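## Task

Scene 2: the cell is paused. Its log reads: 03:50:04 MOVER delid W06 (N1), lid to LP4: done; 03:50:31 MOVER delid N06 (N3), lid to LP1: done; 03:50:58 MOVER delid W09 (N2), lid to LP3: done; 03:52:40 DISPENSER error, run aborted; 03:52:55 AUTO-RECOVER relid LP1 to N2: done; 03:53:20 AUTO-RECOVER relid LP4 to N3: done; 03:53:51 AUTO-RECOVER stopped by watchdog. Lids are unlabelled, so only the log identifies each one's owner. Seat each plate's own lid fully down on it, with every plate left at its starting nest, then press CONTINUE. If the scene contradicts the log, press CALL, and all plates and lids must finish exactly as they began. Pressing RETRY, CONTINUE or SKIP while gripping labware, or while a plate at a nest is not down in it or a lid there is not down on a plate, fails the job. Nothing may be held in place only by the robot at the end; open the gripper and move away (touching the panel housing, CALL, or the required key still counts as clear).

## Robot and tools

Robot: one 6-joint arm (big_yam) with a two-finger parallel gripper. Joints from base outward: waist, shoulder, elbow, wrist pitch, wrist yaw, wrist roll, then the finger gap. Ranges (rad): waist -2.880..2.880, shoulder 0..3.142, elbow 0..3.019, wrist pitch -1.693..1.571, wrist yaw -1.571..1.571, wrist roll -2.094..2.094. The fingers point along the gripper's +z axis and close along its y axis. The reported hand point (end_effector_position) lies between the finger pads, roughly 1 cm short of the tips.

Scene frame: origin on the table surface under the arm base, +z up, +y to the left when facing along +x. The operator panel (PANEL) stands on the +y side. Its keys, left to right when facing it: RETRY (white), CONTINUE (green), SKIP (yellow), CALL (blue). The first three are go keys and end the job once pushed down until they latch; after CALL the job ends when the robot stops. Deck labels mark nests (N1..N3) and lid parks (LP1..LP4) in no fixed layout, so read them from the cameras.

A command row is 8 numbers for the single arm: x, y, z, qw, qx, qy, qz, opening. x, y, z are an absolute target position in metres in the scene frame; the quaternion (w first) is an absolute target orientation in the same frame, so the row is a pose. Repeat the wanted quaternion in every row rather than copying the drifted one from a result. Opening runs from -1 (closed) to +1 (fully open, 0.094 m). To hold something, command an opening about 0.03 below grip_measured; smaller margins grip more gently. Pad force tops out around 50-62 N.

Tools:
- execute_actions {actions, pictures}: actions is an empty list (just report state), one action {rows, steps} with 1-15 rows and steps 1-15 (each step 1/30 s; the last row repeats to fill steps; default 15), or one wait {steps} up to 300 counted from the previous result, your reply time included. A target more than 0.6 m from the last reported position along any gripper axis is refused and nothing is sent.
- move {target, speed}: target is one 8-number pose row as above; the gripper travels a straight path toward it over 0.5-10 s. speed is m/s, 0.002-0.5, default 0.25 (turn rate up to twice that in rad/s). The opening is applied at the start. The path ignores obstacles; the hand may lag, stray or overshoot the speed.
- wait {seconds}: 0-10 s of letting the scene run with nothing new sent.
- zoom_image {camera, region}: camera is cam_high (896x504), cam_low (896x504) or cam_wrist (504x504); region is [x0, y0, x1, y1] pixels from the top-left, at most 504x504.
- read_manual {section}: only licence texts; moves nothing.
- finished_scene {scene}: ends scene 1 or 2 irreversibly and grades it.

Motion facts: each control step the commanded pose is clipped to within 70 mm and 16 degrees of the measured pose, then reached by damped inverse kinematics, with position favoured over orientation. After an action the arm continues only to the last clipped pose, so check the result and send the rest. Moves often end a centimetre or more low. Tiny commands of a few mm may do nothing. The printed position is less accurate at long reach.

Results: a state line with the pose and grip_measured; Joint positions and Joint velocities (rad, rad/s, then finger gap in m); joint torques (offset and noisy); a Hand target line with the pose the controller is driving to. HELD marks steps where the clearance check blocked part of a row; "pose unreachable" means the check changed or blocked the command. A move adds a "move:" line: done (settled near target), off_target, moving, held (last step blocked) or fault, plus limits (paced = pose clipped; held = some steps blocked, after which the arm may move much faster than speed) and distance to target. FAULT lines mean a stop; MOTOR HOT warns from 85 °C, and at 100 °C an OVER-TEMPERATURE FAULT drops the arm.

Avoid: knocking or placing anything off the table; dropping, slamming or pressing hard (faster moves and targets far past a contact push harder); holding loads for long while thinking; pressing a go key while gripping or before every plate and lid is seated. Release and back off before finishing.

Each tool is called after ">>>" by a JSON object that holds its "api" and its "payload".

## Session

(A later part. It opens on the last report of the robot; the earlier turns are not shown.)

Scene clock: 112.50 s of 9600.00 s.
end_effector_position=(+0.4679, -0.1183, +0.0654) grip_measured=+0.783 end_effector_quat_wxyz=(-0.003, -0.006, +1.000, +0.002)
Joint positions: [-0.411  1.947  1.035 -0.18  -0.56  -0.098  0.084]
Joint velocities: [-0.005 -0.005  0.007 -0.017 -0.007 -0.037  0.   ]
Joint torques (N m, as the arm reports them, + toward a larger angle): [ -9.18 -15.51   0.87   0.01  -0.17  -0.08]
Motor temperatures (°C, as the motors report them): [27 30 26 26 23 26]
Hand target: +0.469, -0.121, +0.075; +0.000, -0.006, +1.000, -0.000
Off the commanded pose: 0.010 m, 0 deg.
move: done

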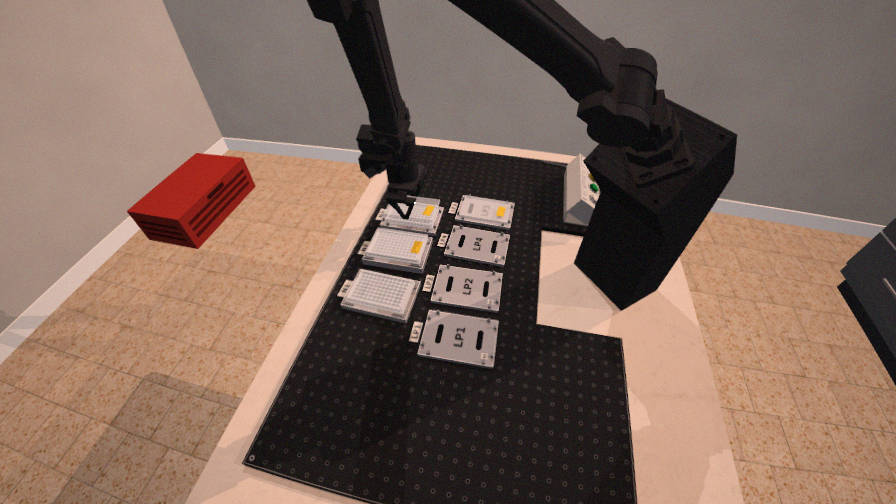

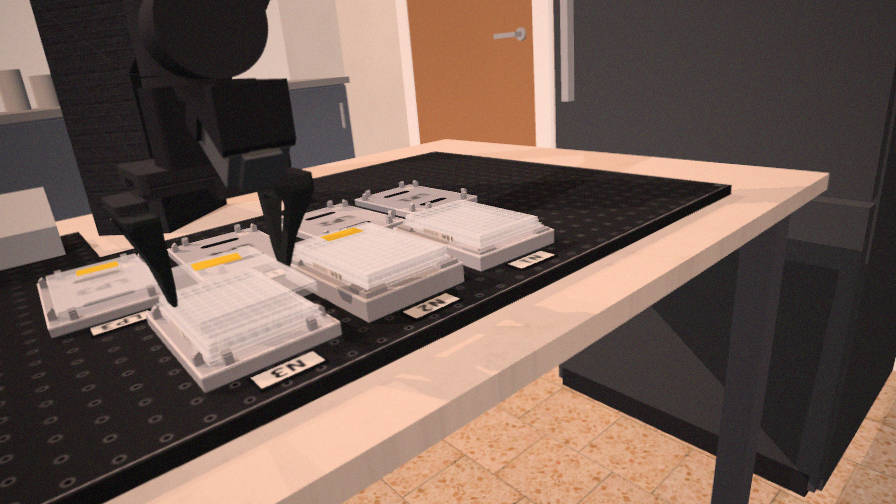

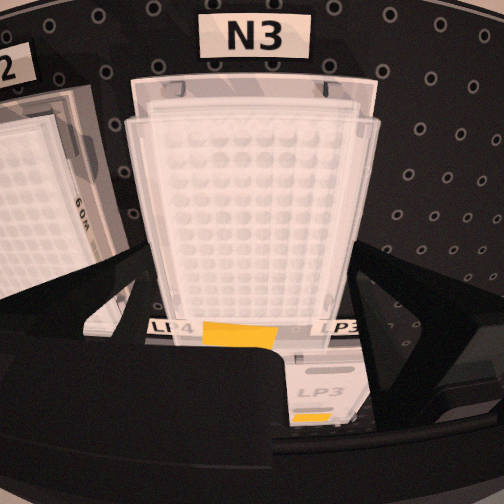

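Lid only lifted. Carry to N1.

>>> {"api": "move", "payload": {"target": [0.468,-0.121,0.12,0,-0.006,1,0,0.755], "speed": 0.08}}

>>> {"api": "move", "payload": {"target": [0.462,0.142,0.12,0,0,1,0,0.755], "speed": 0.12}}

>>> {"api": "move", "payload": {"target": [0.464,0.144,0.068,0,0,1,0,0.755], "speed": 0.03}}

>>> {"api": "zoom_image", "payload": {"camera": "cam_wrist", "region": [100, 0, 400, 360]}}

Scene clock: 122.73 s of 9600.00 s.
end_effector_position=(+0.4696, -0.1197, +0.1135) grip_measured=+0.783 end_effector_quat_wxyz=(+0.000, -0.006, +1.000, +0.001)
Joint positions: [-0.466  1.839  0.997 -0.273 -0.583 -0.152  0.084]
Joint velocities: [-0.005 -0.005 -0.022  0.012 -0.007  0.066  0.001]
Joint torques (N m, as the arm reports them, + toward a larger angle): [ -8.02 -14.13   1.55  -0.03  -0.19  -0.04]
Motor temperatures (°C, as the motors report them): [27 31 26 25 23 26]
Hand target: +0.468, -0.121, +0.120; +0.000, -0.006, +1.000, -0.000
Off the commanded pose: 0.007 m, 0 deg.
After step 90, 6.20 s passed at rest.
move: done

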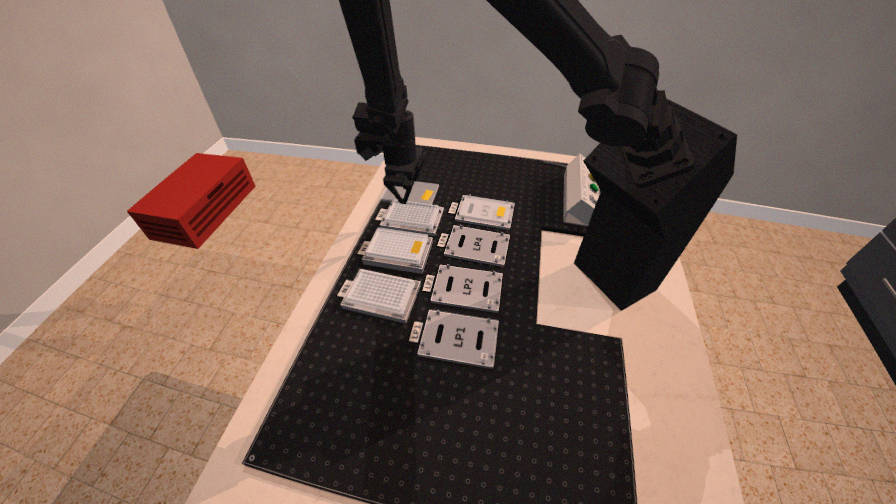

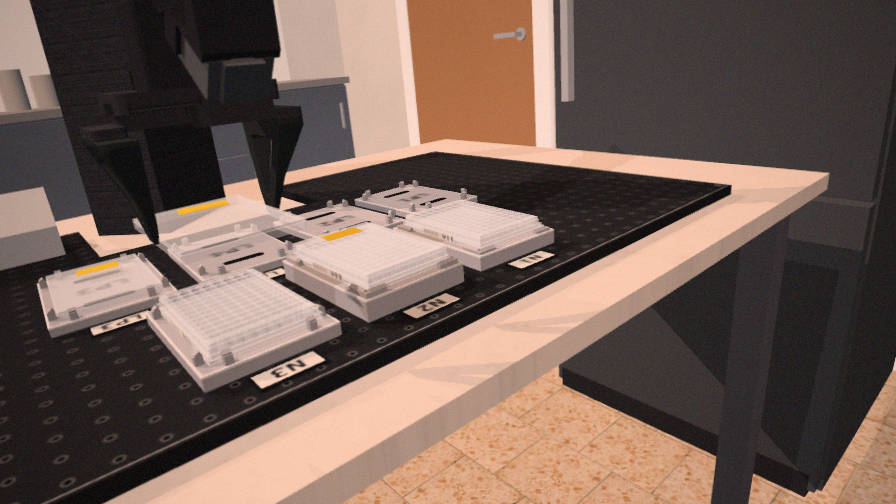

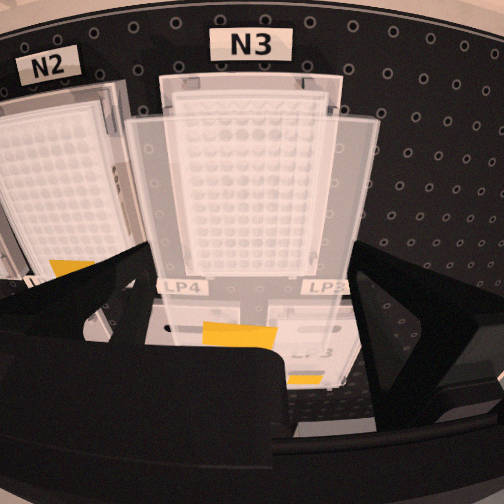

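Scene clock: 125.33 s of 9600.00 s.
end_effector_position=(+0.4483, +0.1351, +0.1157) grip_measured=+0.783 end_effector_quat_wxyz=(-0.009, -0.000, +1.000, -0.000)
Joint positions: [ 0.052  1.512  0.878 -0.288 -0.306  0.337  0.084]
Joint velocities: [-0.005 -0.005  0.002 -0.007 -0.081 -0.037 -0.001]
Joint torques (N m, as the arm reports them, + toward a larger angle): [ -3.1  -14.87   3.87  -0.14   0.1    0.17]
Motor temperatures (°C, as the motors report them): [27 31 26 25 23 26]
Hand target: +0.457, +0.142, +0.122; -0.001, +0.002, +1.000, +0.003
Off the commanded pose: 0.016 m, 1 deg.
move: off_target

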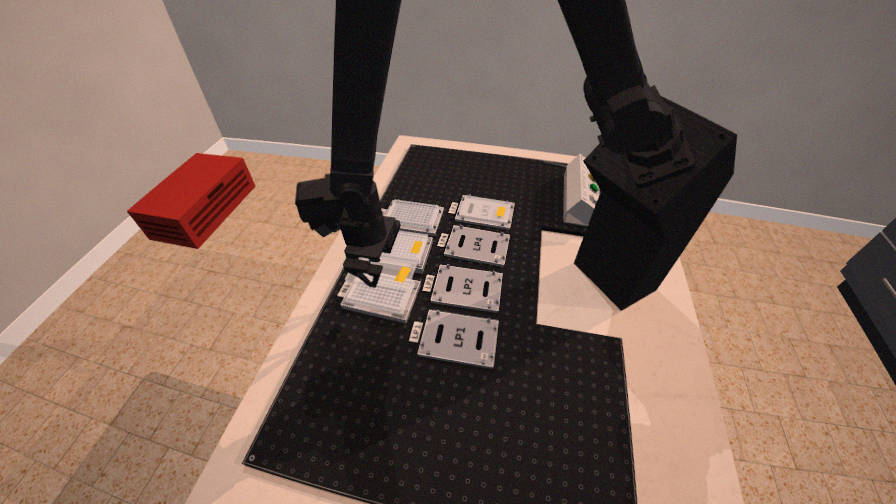

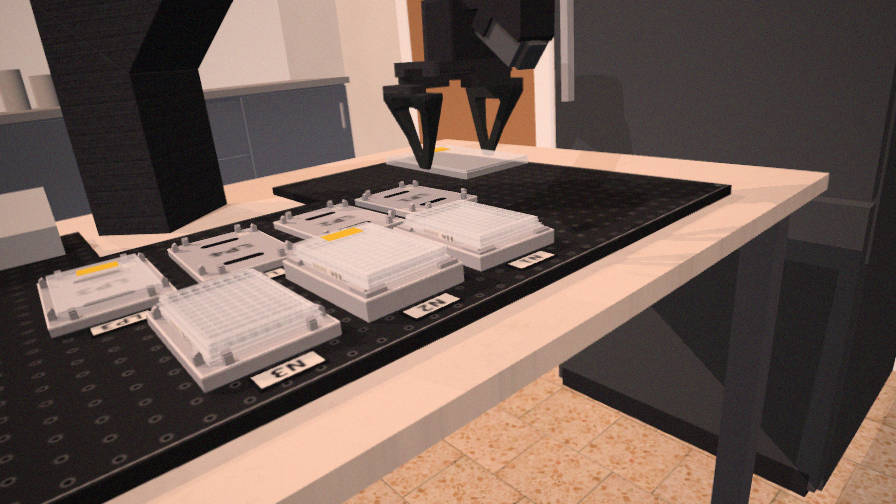

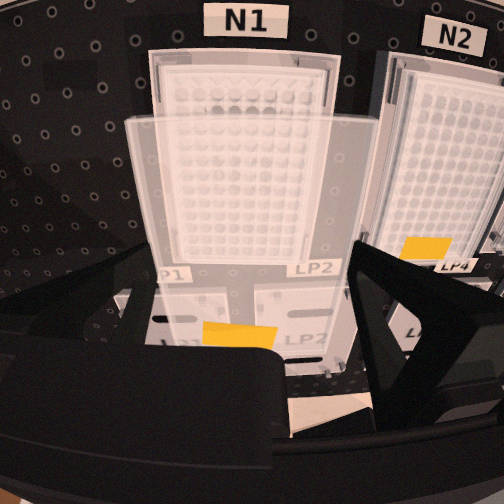

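Scene clock: 127.30 s of 9600.00 s.
end_effector_position=(+0.4621, +0.1392, +0.0773) grip_measured=+0.783 end_effector_quat_wxyz=(-0.001, +0.001, +1.000, -0.003)
Joint positions: [ 0.079  1.623  0.941 -0.219 -0.279  0.365  0.084]
Joint velocities: [-0.015 -0.005  0.002 -0.002 -0.022  0.007 -0.001]
Joint torques (N m, as the arm reports them, + toward a larger angle): [ -2.74 -12.13   3.86   0.92   0.11   0.17]
Motor temperatures (°C, as the motors report them): [27 31 26 25 23 26]
Hand target: +0.464, +0.145, +0.068; -0.000, +0.000, +1.000, +0.001
Off the commanded pose: 0.011 m, 0 deg.
move: off_target

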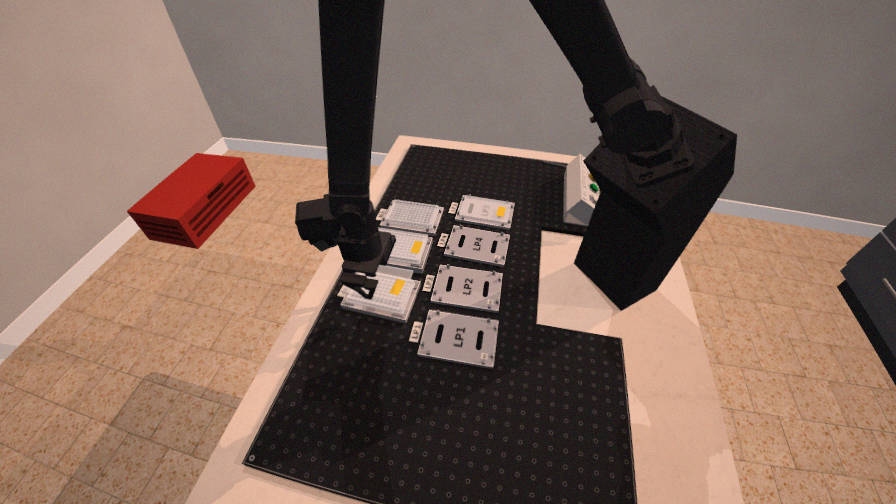

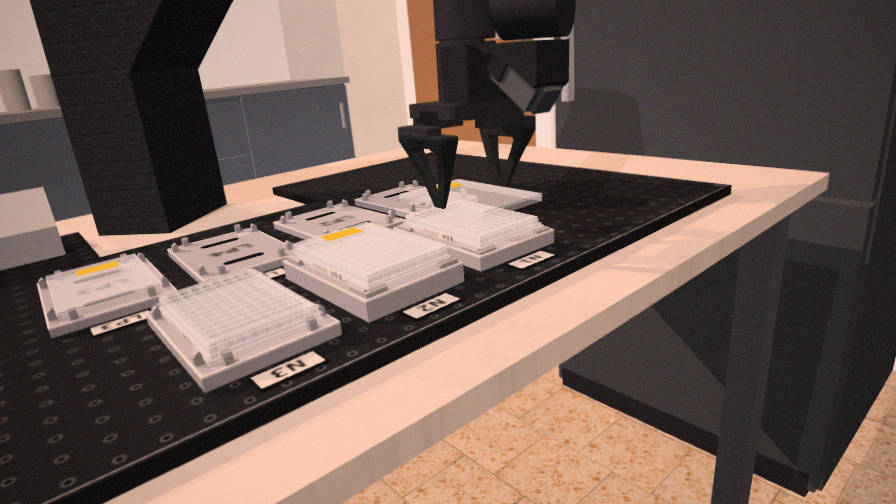

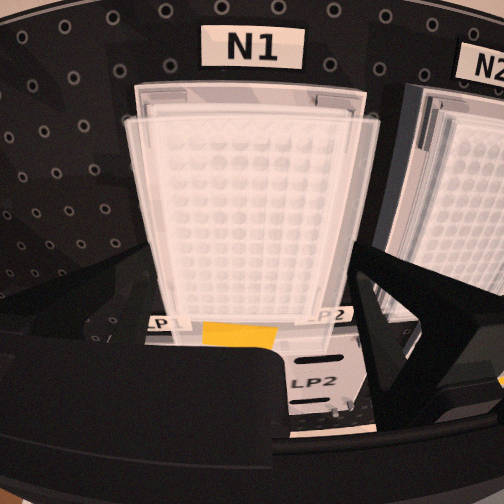

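Region (100, 0, 400, 360) of cam_wrist's 504x504 image, scaled by 1.400, with more detail than that image has.

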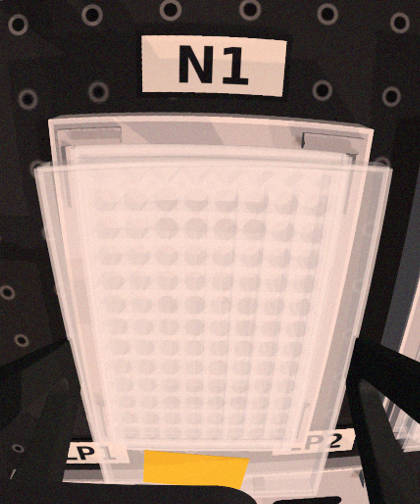

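>>> {"api": "move", "payload": {"target": [0.4595,0.140,0.105,0,0.016,1,0,0.755], "speed": 0.05}}

>>> {"api": "move", "payload": {"target": [0.4615,0.1468,0.056,0,0.016,1,0,0.755], "speed": 0.03}}

>>> {"api": "zoom_image", "payload": {"camera": "cam_wrist", "region": [100, 70, 400, 360]}}

Scene clock: 145.33 s of 9600.00 s.
end_effector_position=(+0.4594, +0.1445, +0.0986) grip_measured=+0.783 end_effector_quat_wxyz=(-0.000, +0.005, +1.000, +0.002)
Joint positions: [ 0.074  1.56   0.915 -0.252 -0.291  0.373  0.084]
Joint velocities: [-0.005 -0.005 -0.007  0.002  0.051 -0.022  0.   ]
Joint torques (N m, as the arm reports them, + toward a larger angle): [ -3.82 -16.01   1.77   0.13  -0.11   0.2 ]
Motor temperatures (°C, as the motors report them): [27 30 26 26 23 26]
Hand target: +0.459, +0.140, +0.105; +0.000, +0.016, +1.000, -0.000
Off the commanded pose: 0.008 m, 1 deg.
After step 90, 14.13 s passed at rest.
move: done

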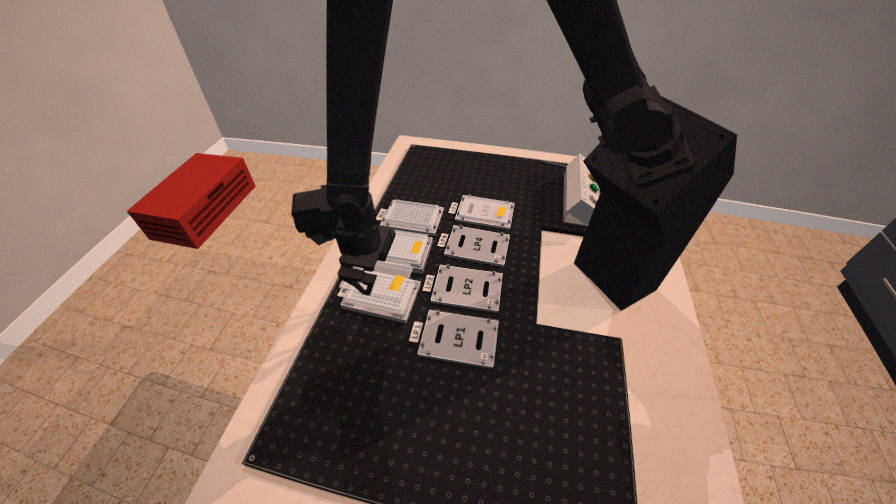

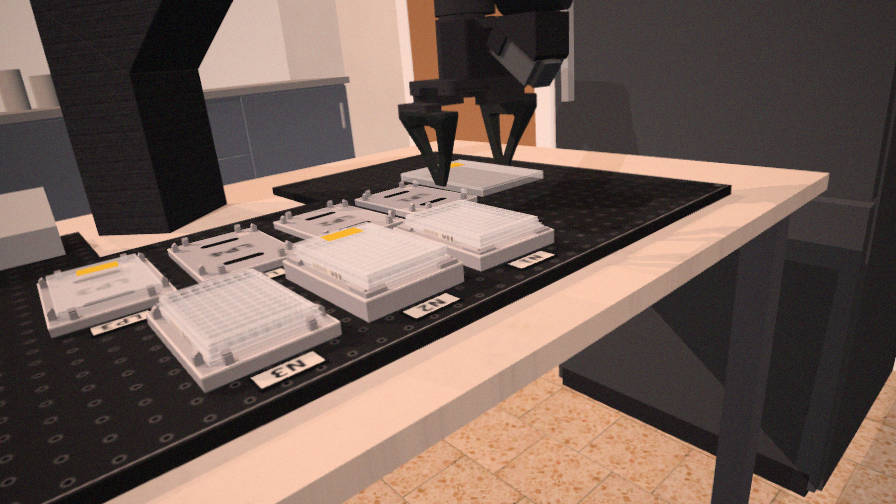

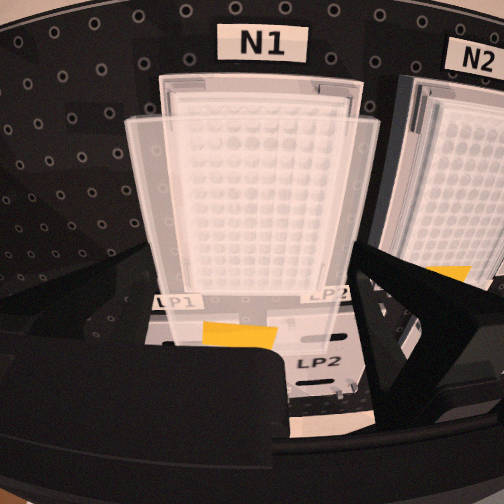

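Scene clock: 147.07 s of 9600.00 s.
end_effector_position=(+0.4601, +0.1414, +0.0651) grip_measured=+0.783 end_effector_quat_wxyz=(-0.000, +0.016, +1.000, -0.003)
Joint positions: [ 0.092  1.653  0.949 -0.194 -0.269  0.408  0.084]
Joint velocities: [-0.005 -0.015  0.002  0.002  0.007  0.007  0.001]
Joint torques (N m, as the arm reports them, + toward a larger angle): [ -2.4  -12.27   3.43   0.91   0.13   0.17]
Motor temperatures (°C, as the motors report them): [27 30 26 26 23 26]
Hand target: +0.462, +0.147, +0.056; -0.000, +0.016, +1.000, +0.000
Off the commanded pose: 0.011 m, 0 deg.
move: off_target

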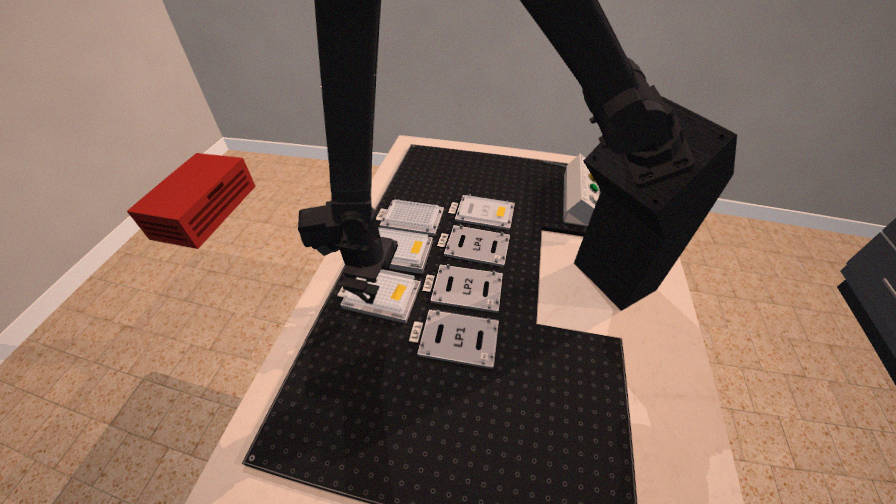

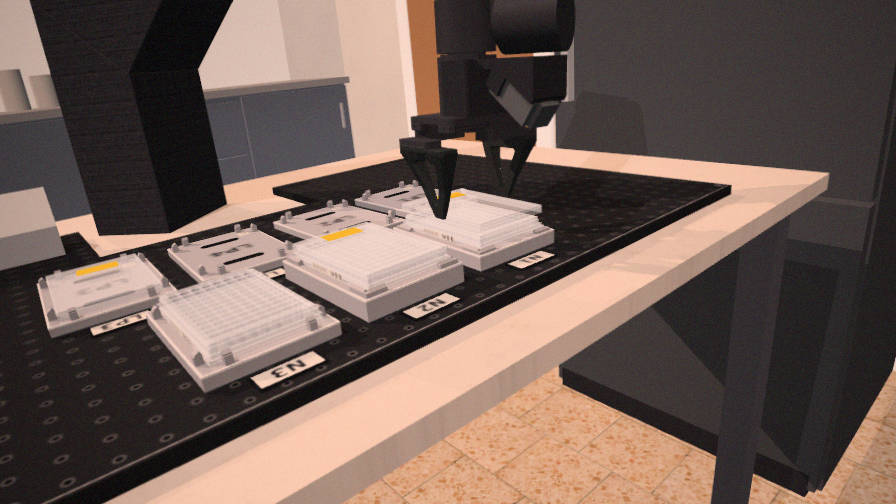

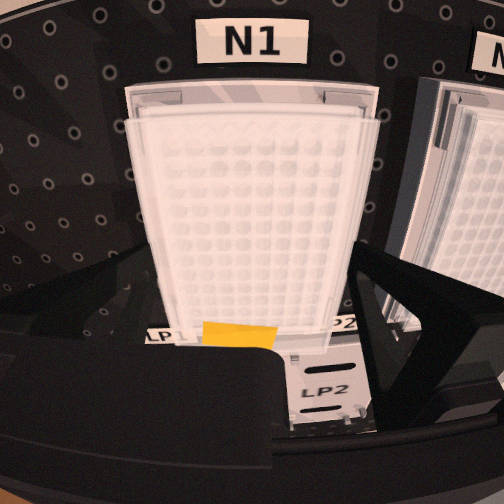

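Region (100, 70, 400, 360) of cam_wrist's 504x504 image, scaled by 1.680, with more detail than that image has; it fills the top 487 rows of this view, and the rest is white.

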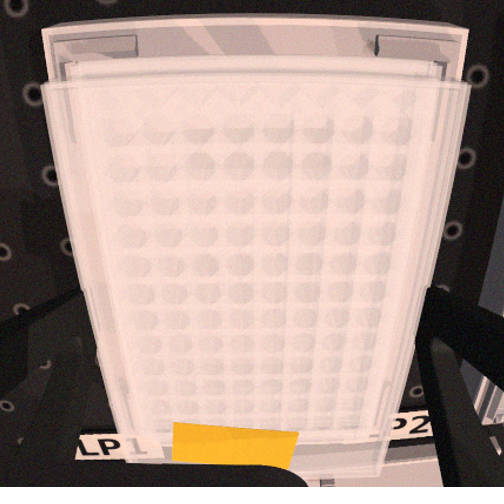

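>>> {"api": "move", "payload": {"target": [0.4595,0.140,0.10,0,0.016,1,0,0.755], "speed": 0.05}}

>>> {"api": "move", "payload": {"target": [0.4612,0.147,0.046,0,0.016,1,0,0.755], "speed": 0.025}}

>>> {"api": "zoom_image", "payload": {"camera": "cam_wrist", "region": [100, 70, 400, 360]}}

Scene clock: 163.10 s of 9600.00 s.
end_effector_position=(+0.4593, +0.1437, +0.0934) grip_measured=+0.783 end_effector_quat_wxyz=(-0.000, +0.017, +1.000, +0.002)
Joint positions: [ 0.076  1.575  0.919 -0.241 -0.289  0.397  0.084]
Joint velocities: [-0.015 -0.015 -0.002  0.002 -0.022 -0.037 -0.001]
Joint torques (N m, as the arm reports them, + toward a larger angle): [ -3.81 -15.94   1.53  -0.15  -0.1   -0.04]
Motor temperatures (°C, as the motors report them): [26 30 26 26 23 26]
Hand target: +0.459, +0.140, +0.100; +0.000, +0.016, +1.000, +0.000
Off the commanded pose: 0.008 m, 0 deg.
After step 90, 12.00 s passed at rest.
move: done

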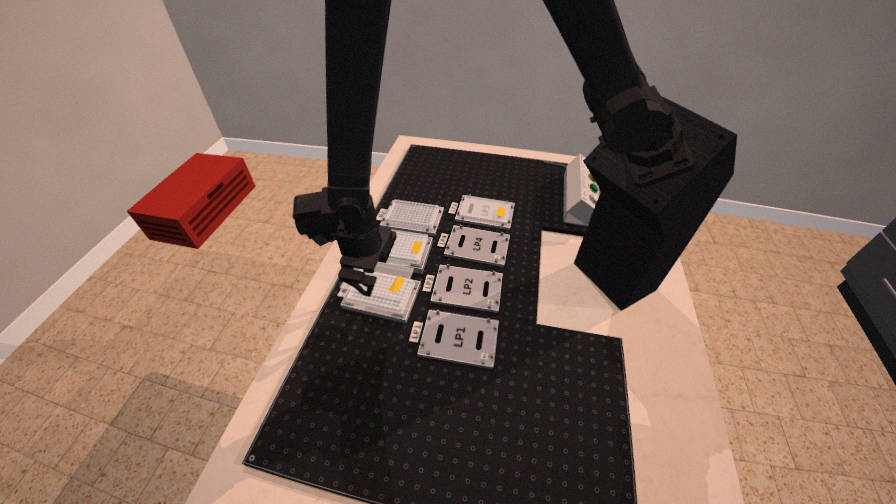

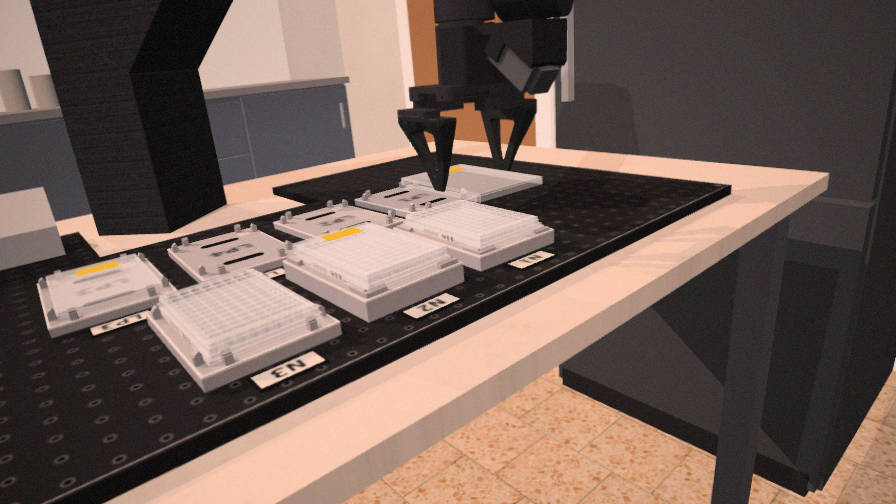

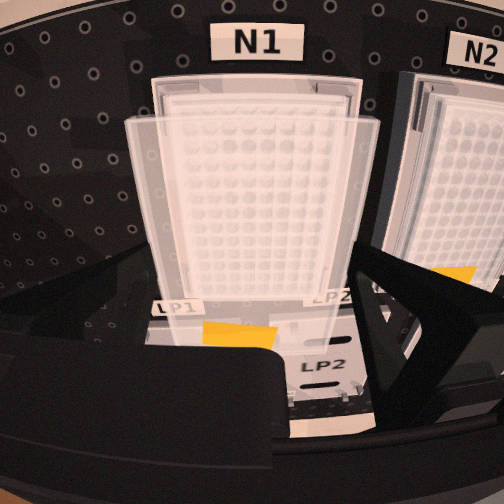

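Scene clock: 165.30 s of 9600.00 s.
end_effector_position=(+0.4605, +0.1418, +0.0555) grip_measured=+0.783 end_effector_quat_wxyz=(+0.000, +0.017, +1.000, -0.003)
Joint positions: [ 0.098  1.679  0.96  -0.177 -0.265  0.414  0.084]
Joint velocities: [-0.015 -0.005 -0.002  0.007 -0.037 -0.095 -0.001]
Joint torques (N m, as the arm reports them, + toward a larger angle): [ -2.54 -12.38   3.24   0.88   0.13   0.16]
Motor temperatures (°C, as the motors report them): [26 30 26 26 23 26]
Hand target: +0.461, +0.148, +0.046; -0.000, +0.016, +1.000, +0.000
Off the commanded pose: 0.011 m, 0 deg.
move: off_target

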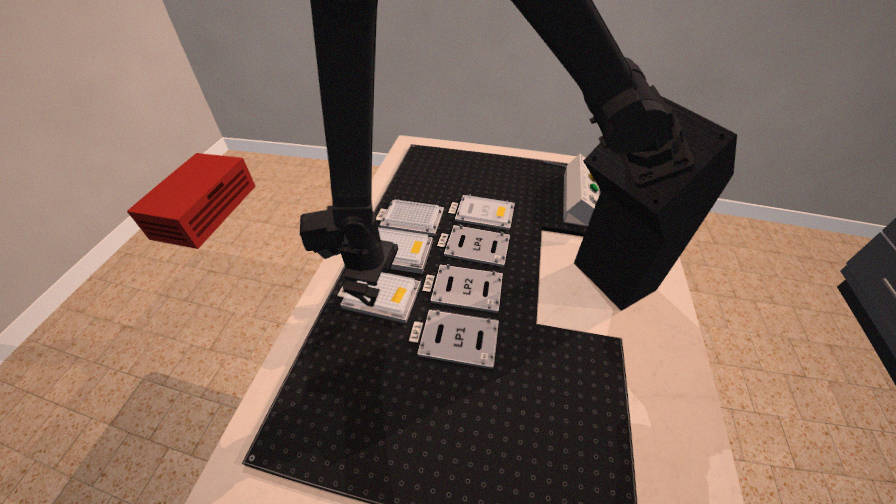

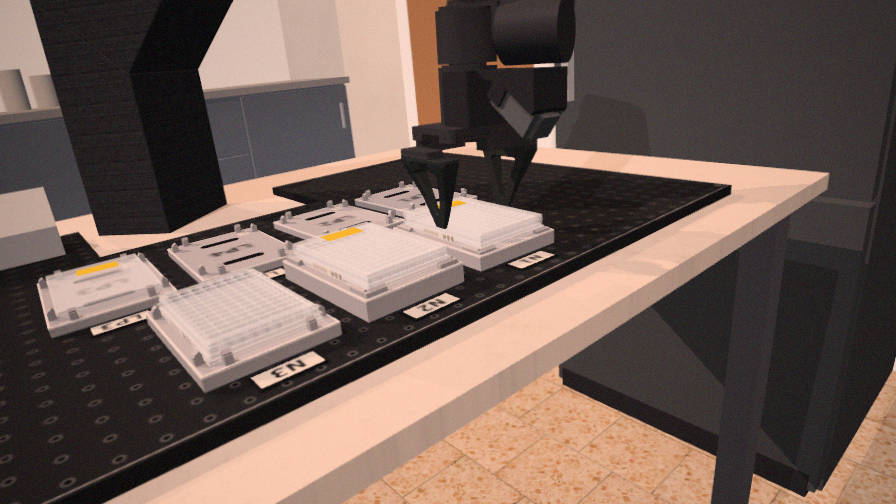

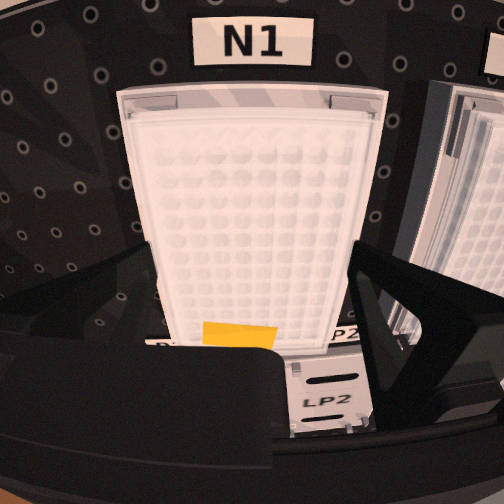

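Region (100, 70, 400, 360) of cam_wrist's 504x504 image, scaled by 1.680, with more detail than that image has; it fills the top 487 rows of this view, and the rest is white.

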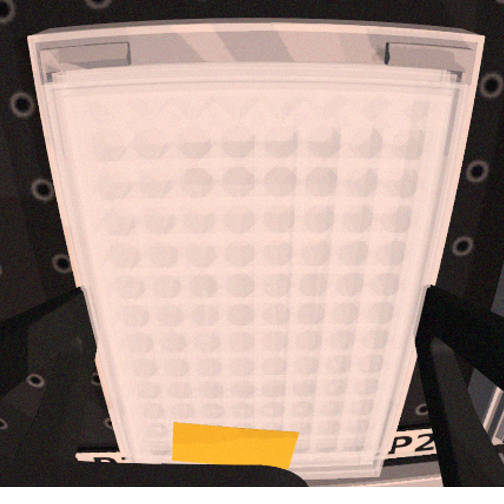

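Over the plate. A bit more down.

>>> {"api": "execute_actions", "payload": {"actions": [{"rows":[[0.4608,0.147,0.0455,0,0.016,1,0,0.755],[0.4608,0.147,0.045,0,0.016,1,0,0.755],[0.4608,0.147,0.0445,0,0.016,1,0,0.755],[0.4608,0.147,0.044,0,0.016,1,0,0.755],[0.4608,0.147,0.0435,0,0.016,1,0,0.755]],"steps":14}], "pictures": false}}

Scene clock: 176.27 s of 9600.00 s.
end_effector_position=(+0.4611, +0.1418, +0.0551) grip_measured=+0.783 end_effector_quat_wxyz=(+0.001, +0.016, +1.000, -0.003)
Joint positions: [ 0.098  1.68   0.96  -0.174 -0.265  0.414  0.084]
Joint velocities: [-0.015  0.005  0.002  0.012 -0.081  0.037 -0.001]
Joint torques (N m, as the arm reports them, + toward a larger angle): [ -3.27 -11.46   3.7    1.07   0.11   0.15]
Motor temperatures (°C, as the motors report them): [26 30 26 26 23 26]
Hand target: +0.461, +0.147, +0.044; +0.000, +0.016, +1.000, +0.000
Off the commanded pose: 0.013 m, 0 deg.
Steps of this call (steps 1 to 90: nothing new was sent; then 7.50 s passed at rest; steps 91 to 104: all 14 steps of this action). Readings (end_effector_position):
91: (+0.4608, +0.1419, +0.0555)
92: (+0.4610, +0.1419, +0.0555)
94: (+0.4611, +0.1419, +0.0552)
98: (+0.4611, +0.1418, +0.0551)
104: the state above

>>> {"api": "execute_actions", "payload": {"actions": [{"rows":[[0.4608,0.1418,0.0551,0,0.016,1,0,0.755],[0.4608,0.1418,0.0551,0,0.016,1,0,0.755],[0.4608,0.1418,0.0551,0,0.016,1,0,0.755],[0.4608,0.1418,0.0551,0,0.016,1,0,1]],"steps":15}], "pictures": false}}

>>> {"api": "move", "payload": {"target": [0.4605,0.138,0.105,0,0.016,1,0,1], "speed": 0.06}}

>>> {"api": "move", "payload": {"target": [0.462,0.008,0.11,0,0,1,0,1], "speed": 0.1}}

>>> {"api": "move", "payload": {"target": [0.466,0.015,0.066,0,0,1,0,1], "speed": 0.04}}

>>> {"api": "zoom_image", "payload": {"camera": "cam_wrist", "region": [100, 0, 400, 360]}}

>>> {"api": "zoom_image", "payload": {"camera": "cam_low", "region": [380, 180, 580, 280]}}

Scene clock: 191.43 s of 9600.00 s.
end_effector_position=(+0.4607, +0.1427, +0.0551) grip_measured=+1.000 end_effector_quat_wxyz=(+0.000, +0.016, +1.000, -0.000)
Joint positions: [ 0.098  1.68   0.96  -0.174 -0.27   0.414  0.094]
Joint velocities: [-0.005 -0.015  0.007 -0.012  0.007  0.022  0.   ]
Joint torques (N m, as the arm reports them, + toward a larger angle): [ -3.43 -14.98   1.85   0.57  -0.06   0.01]
Motor temperatures (°C, as the motors report them): [26 30 26 26 23 26]
Hand target: +0.461, +0.142, +0.055; -0.000, +0.016, +1.000, -0.000
Off the commanded pose: 0.001 m, 0 deg.
Steps of this call (steps 1 to 90: nothing new was sent; then 11.67 s passed at rest; steps 91 to 105: all 15 steps of this action). Readings (end_effector_position):
91: (+0.4610, +0.1421, +0.0551)
92: (+0.4609, +0.1422, +0.0551)
94: (+0.4609, +0.1423, +0.0551)
98: (+0.4607, +0.1427, +0.0551)
105: the state above

Scene clock: 192.83 s of 9600.00 s.
end_effector_position=(+0.4602, +0.1415, +0.0986) grip_measured=+1.000 end_effector_quat_wxyz=(-0.000, +0.017, +1.000, +0.002)
Joint positions: [ 0.068  1.563  0.916 -0.252 -0.294  0.39   0.094]
Joint velocities: [ 0.005  0.005  0.002 -0.012  0.081 -0.051  0.   ]
Joint torques (N m, as the arm reports them, + toward a larger angle): [ -4.47 -15.18   1.81  -0.03  -0.1   -0.08]
Motor temperatures (°C, as the motors report them): [26 31 26 26 23 26]
Hand target: +0.460, +0.137, +0.105; +0.000, +0.016, +1.000, -0.000
Off the commanded pose: 0.007 m, 0 deg.
move: done

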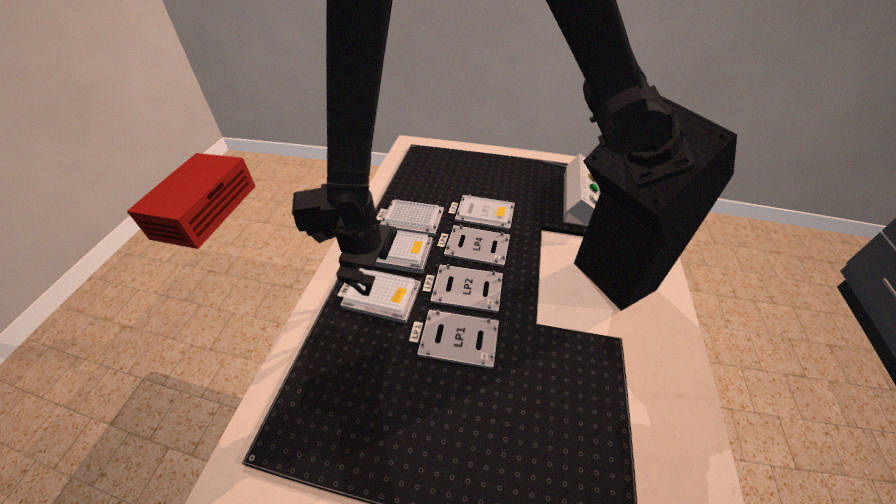

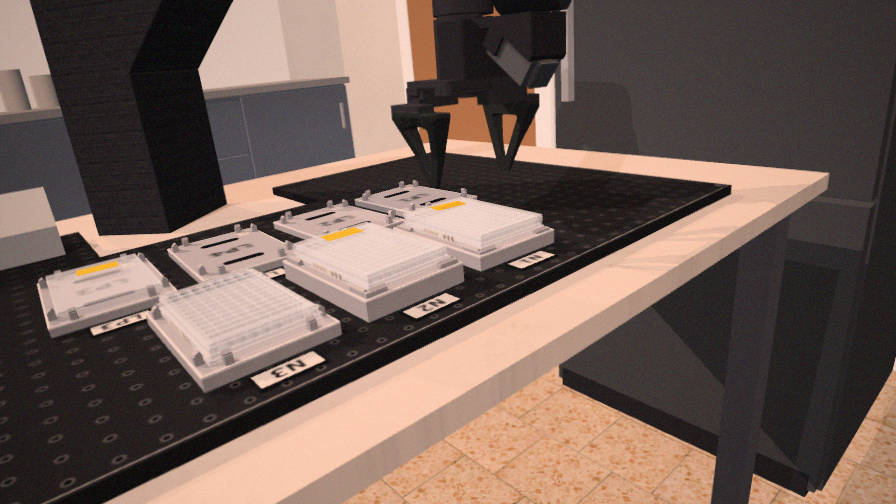

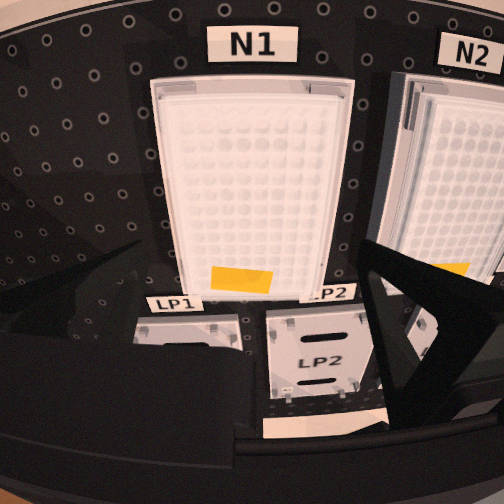

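Scene clock: 194.53 s of 9600.00 s.
end_effector_position=(+0.4673, +0.0131, +0.1143) grip_measured=+1.000 end_effector_quat_wxyz=(+0.003, +0.003, +1.000, -0.001)
Joint positions: [-0.212  1.64   0.891 -0.233 -0.452  0.121  0.094]
Joint velocities: [-0.005 -0.015 -0.002  0.002 -0.022 -0.066  0.   ]
Joint torques (N m, as the arm reports them, + toward a larger angle): [ -5.86 -10.17   2.37   0.92  -0.16  -0.05]
Motor temperatures (°C, as the motors report them): [26 30 26 26 23 26]
Hand target: +0.464, +0.008, +0.108; +0.001, -0.001, +1.000, -0.001
Off the commanded pose: 0.009 m, 1 deg.
move: done

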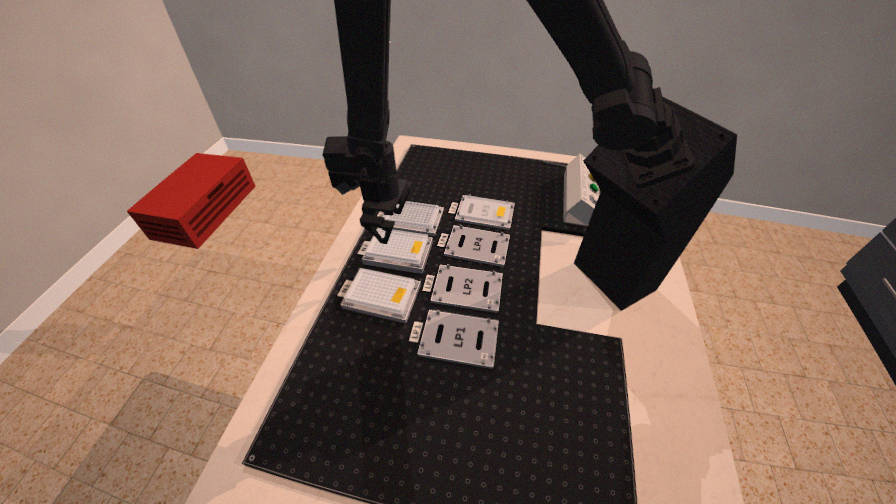

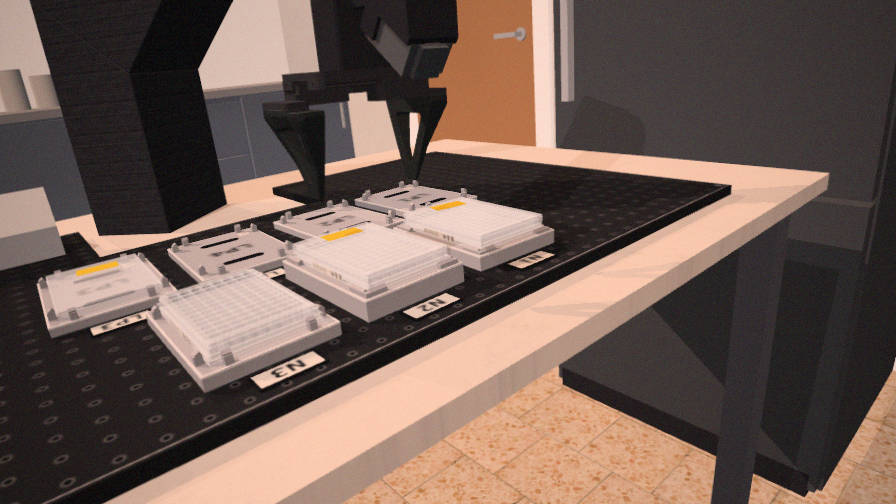

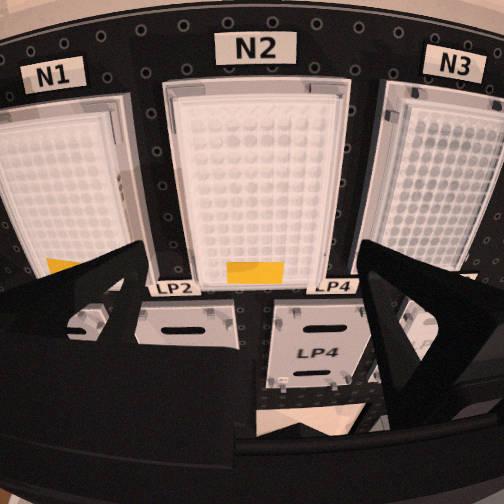

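Scene clock: 196.07 s of 9600.00 s.
end_effector_position=(+0.4642, +0.0110, +0.0754) grip_measured=+1.000 end_effector_quat_wxyz=(-0.000, +0.002, +1.000, -0.003)
Joint positions: [-0.177  1.741  0.919 -0.155 -0.43   0.148  0.094]
Joint velocities: [-0.015 -0.005 -0.002 -0.007 -0.081 -0.037  0.   ]
Joint torques (N m, as the arm reports them, + toward a larger angle): [ -5.34 -10.78   2.9    0.83   0.05   0.21]
Motor temperatures (°C, as the motors report them): [26 30 26 26 23 26]
Hand target: +0.466, +0.016, +0.066; -0.000, +0.000, +1.000, +0.000
Off the commanded pose: 0.010 m, 0 deg.
move: done

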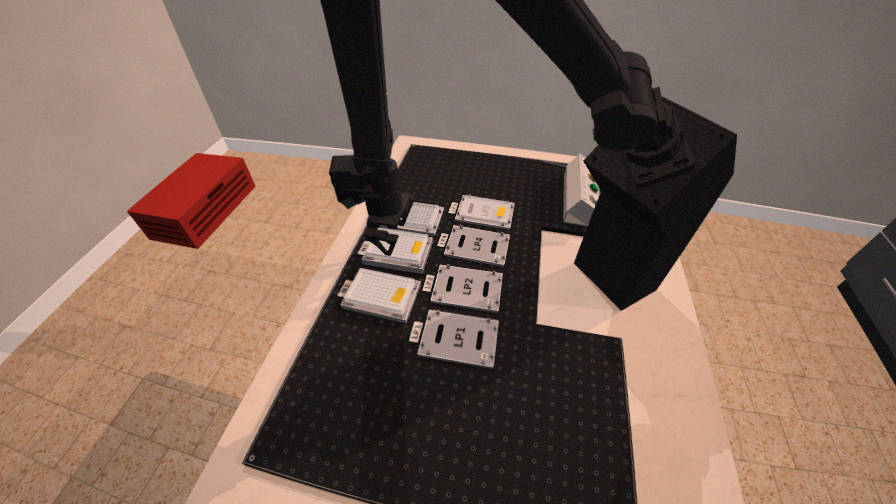

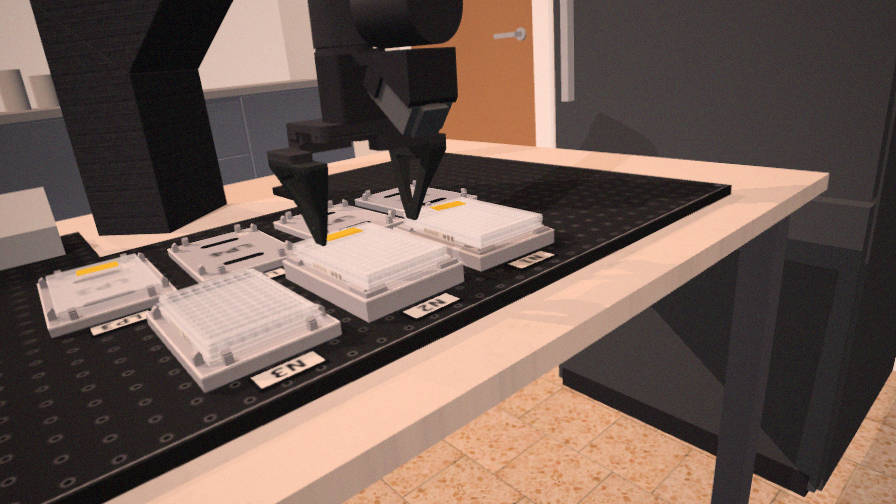

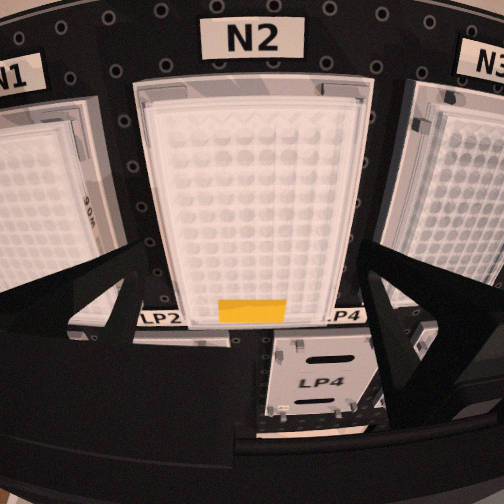

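Region (100, 0, 400, 360) of cam_wrist's 504x504 image, scaled by 1.400, with more detail than that image has.

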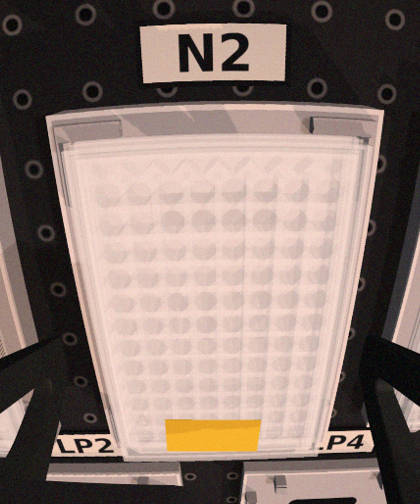

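Region (380, 180, 580, 280) of cam_low's 896x504 image, scaled by 2.520, with more detail than that image has.

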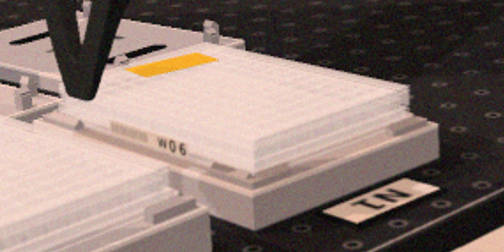

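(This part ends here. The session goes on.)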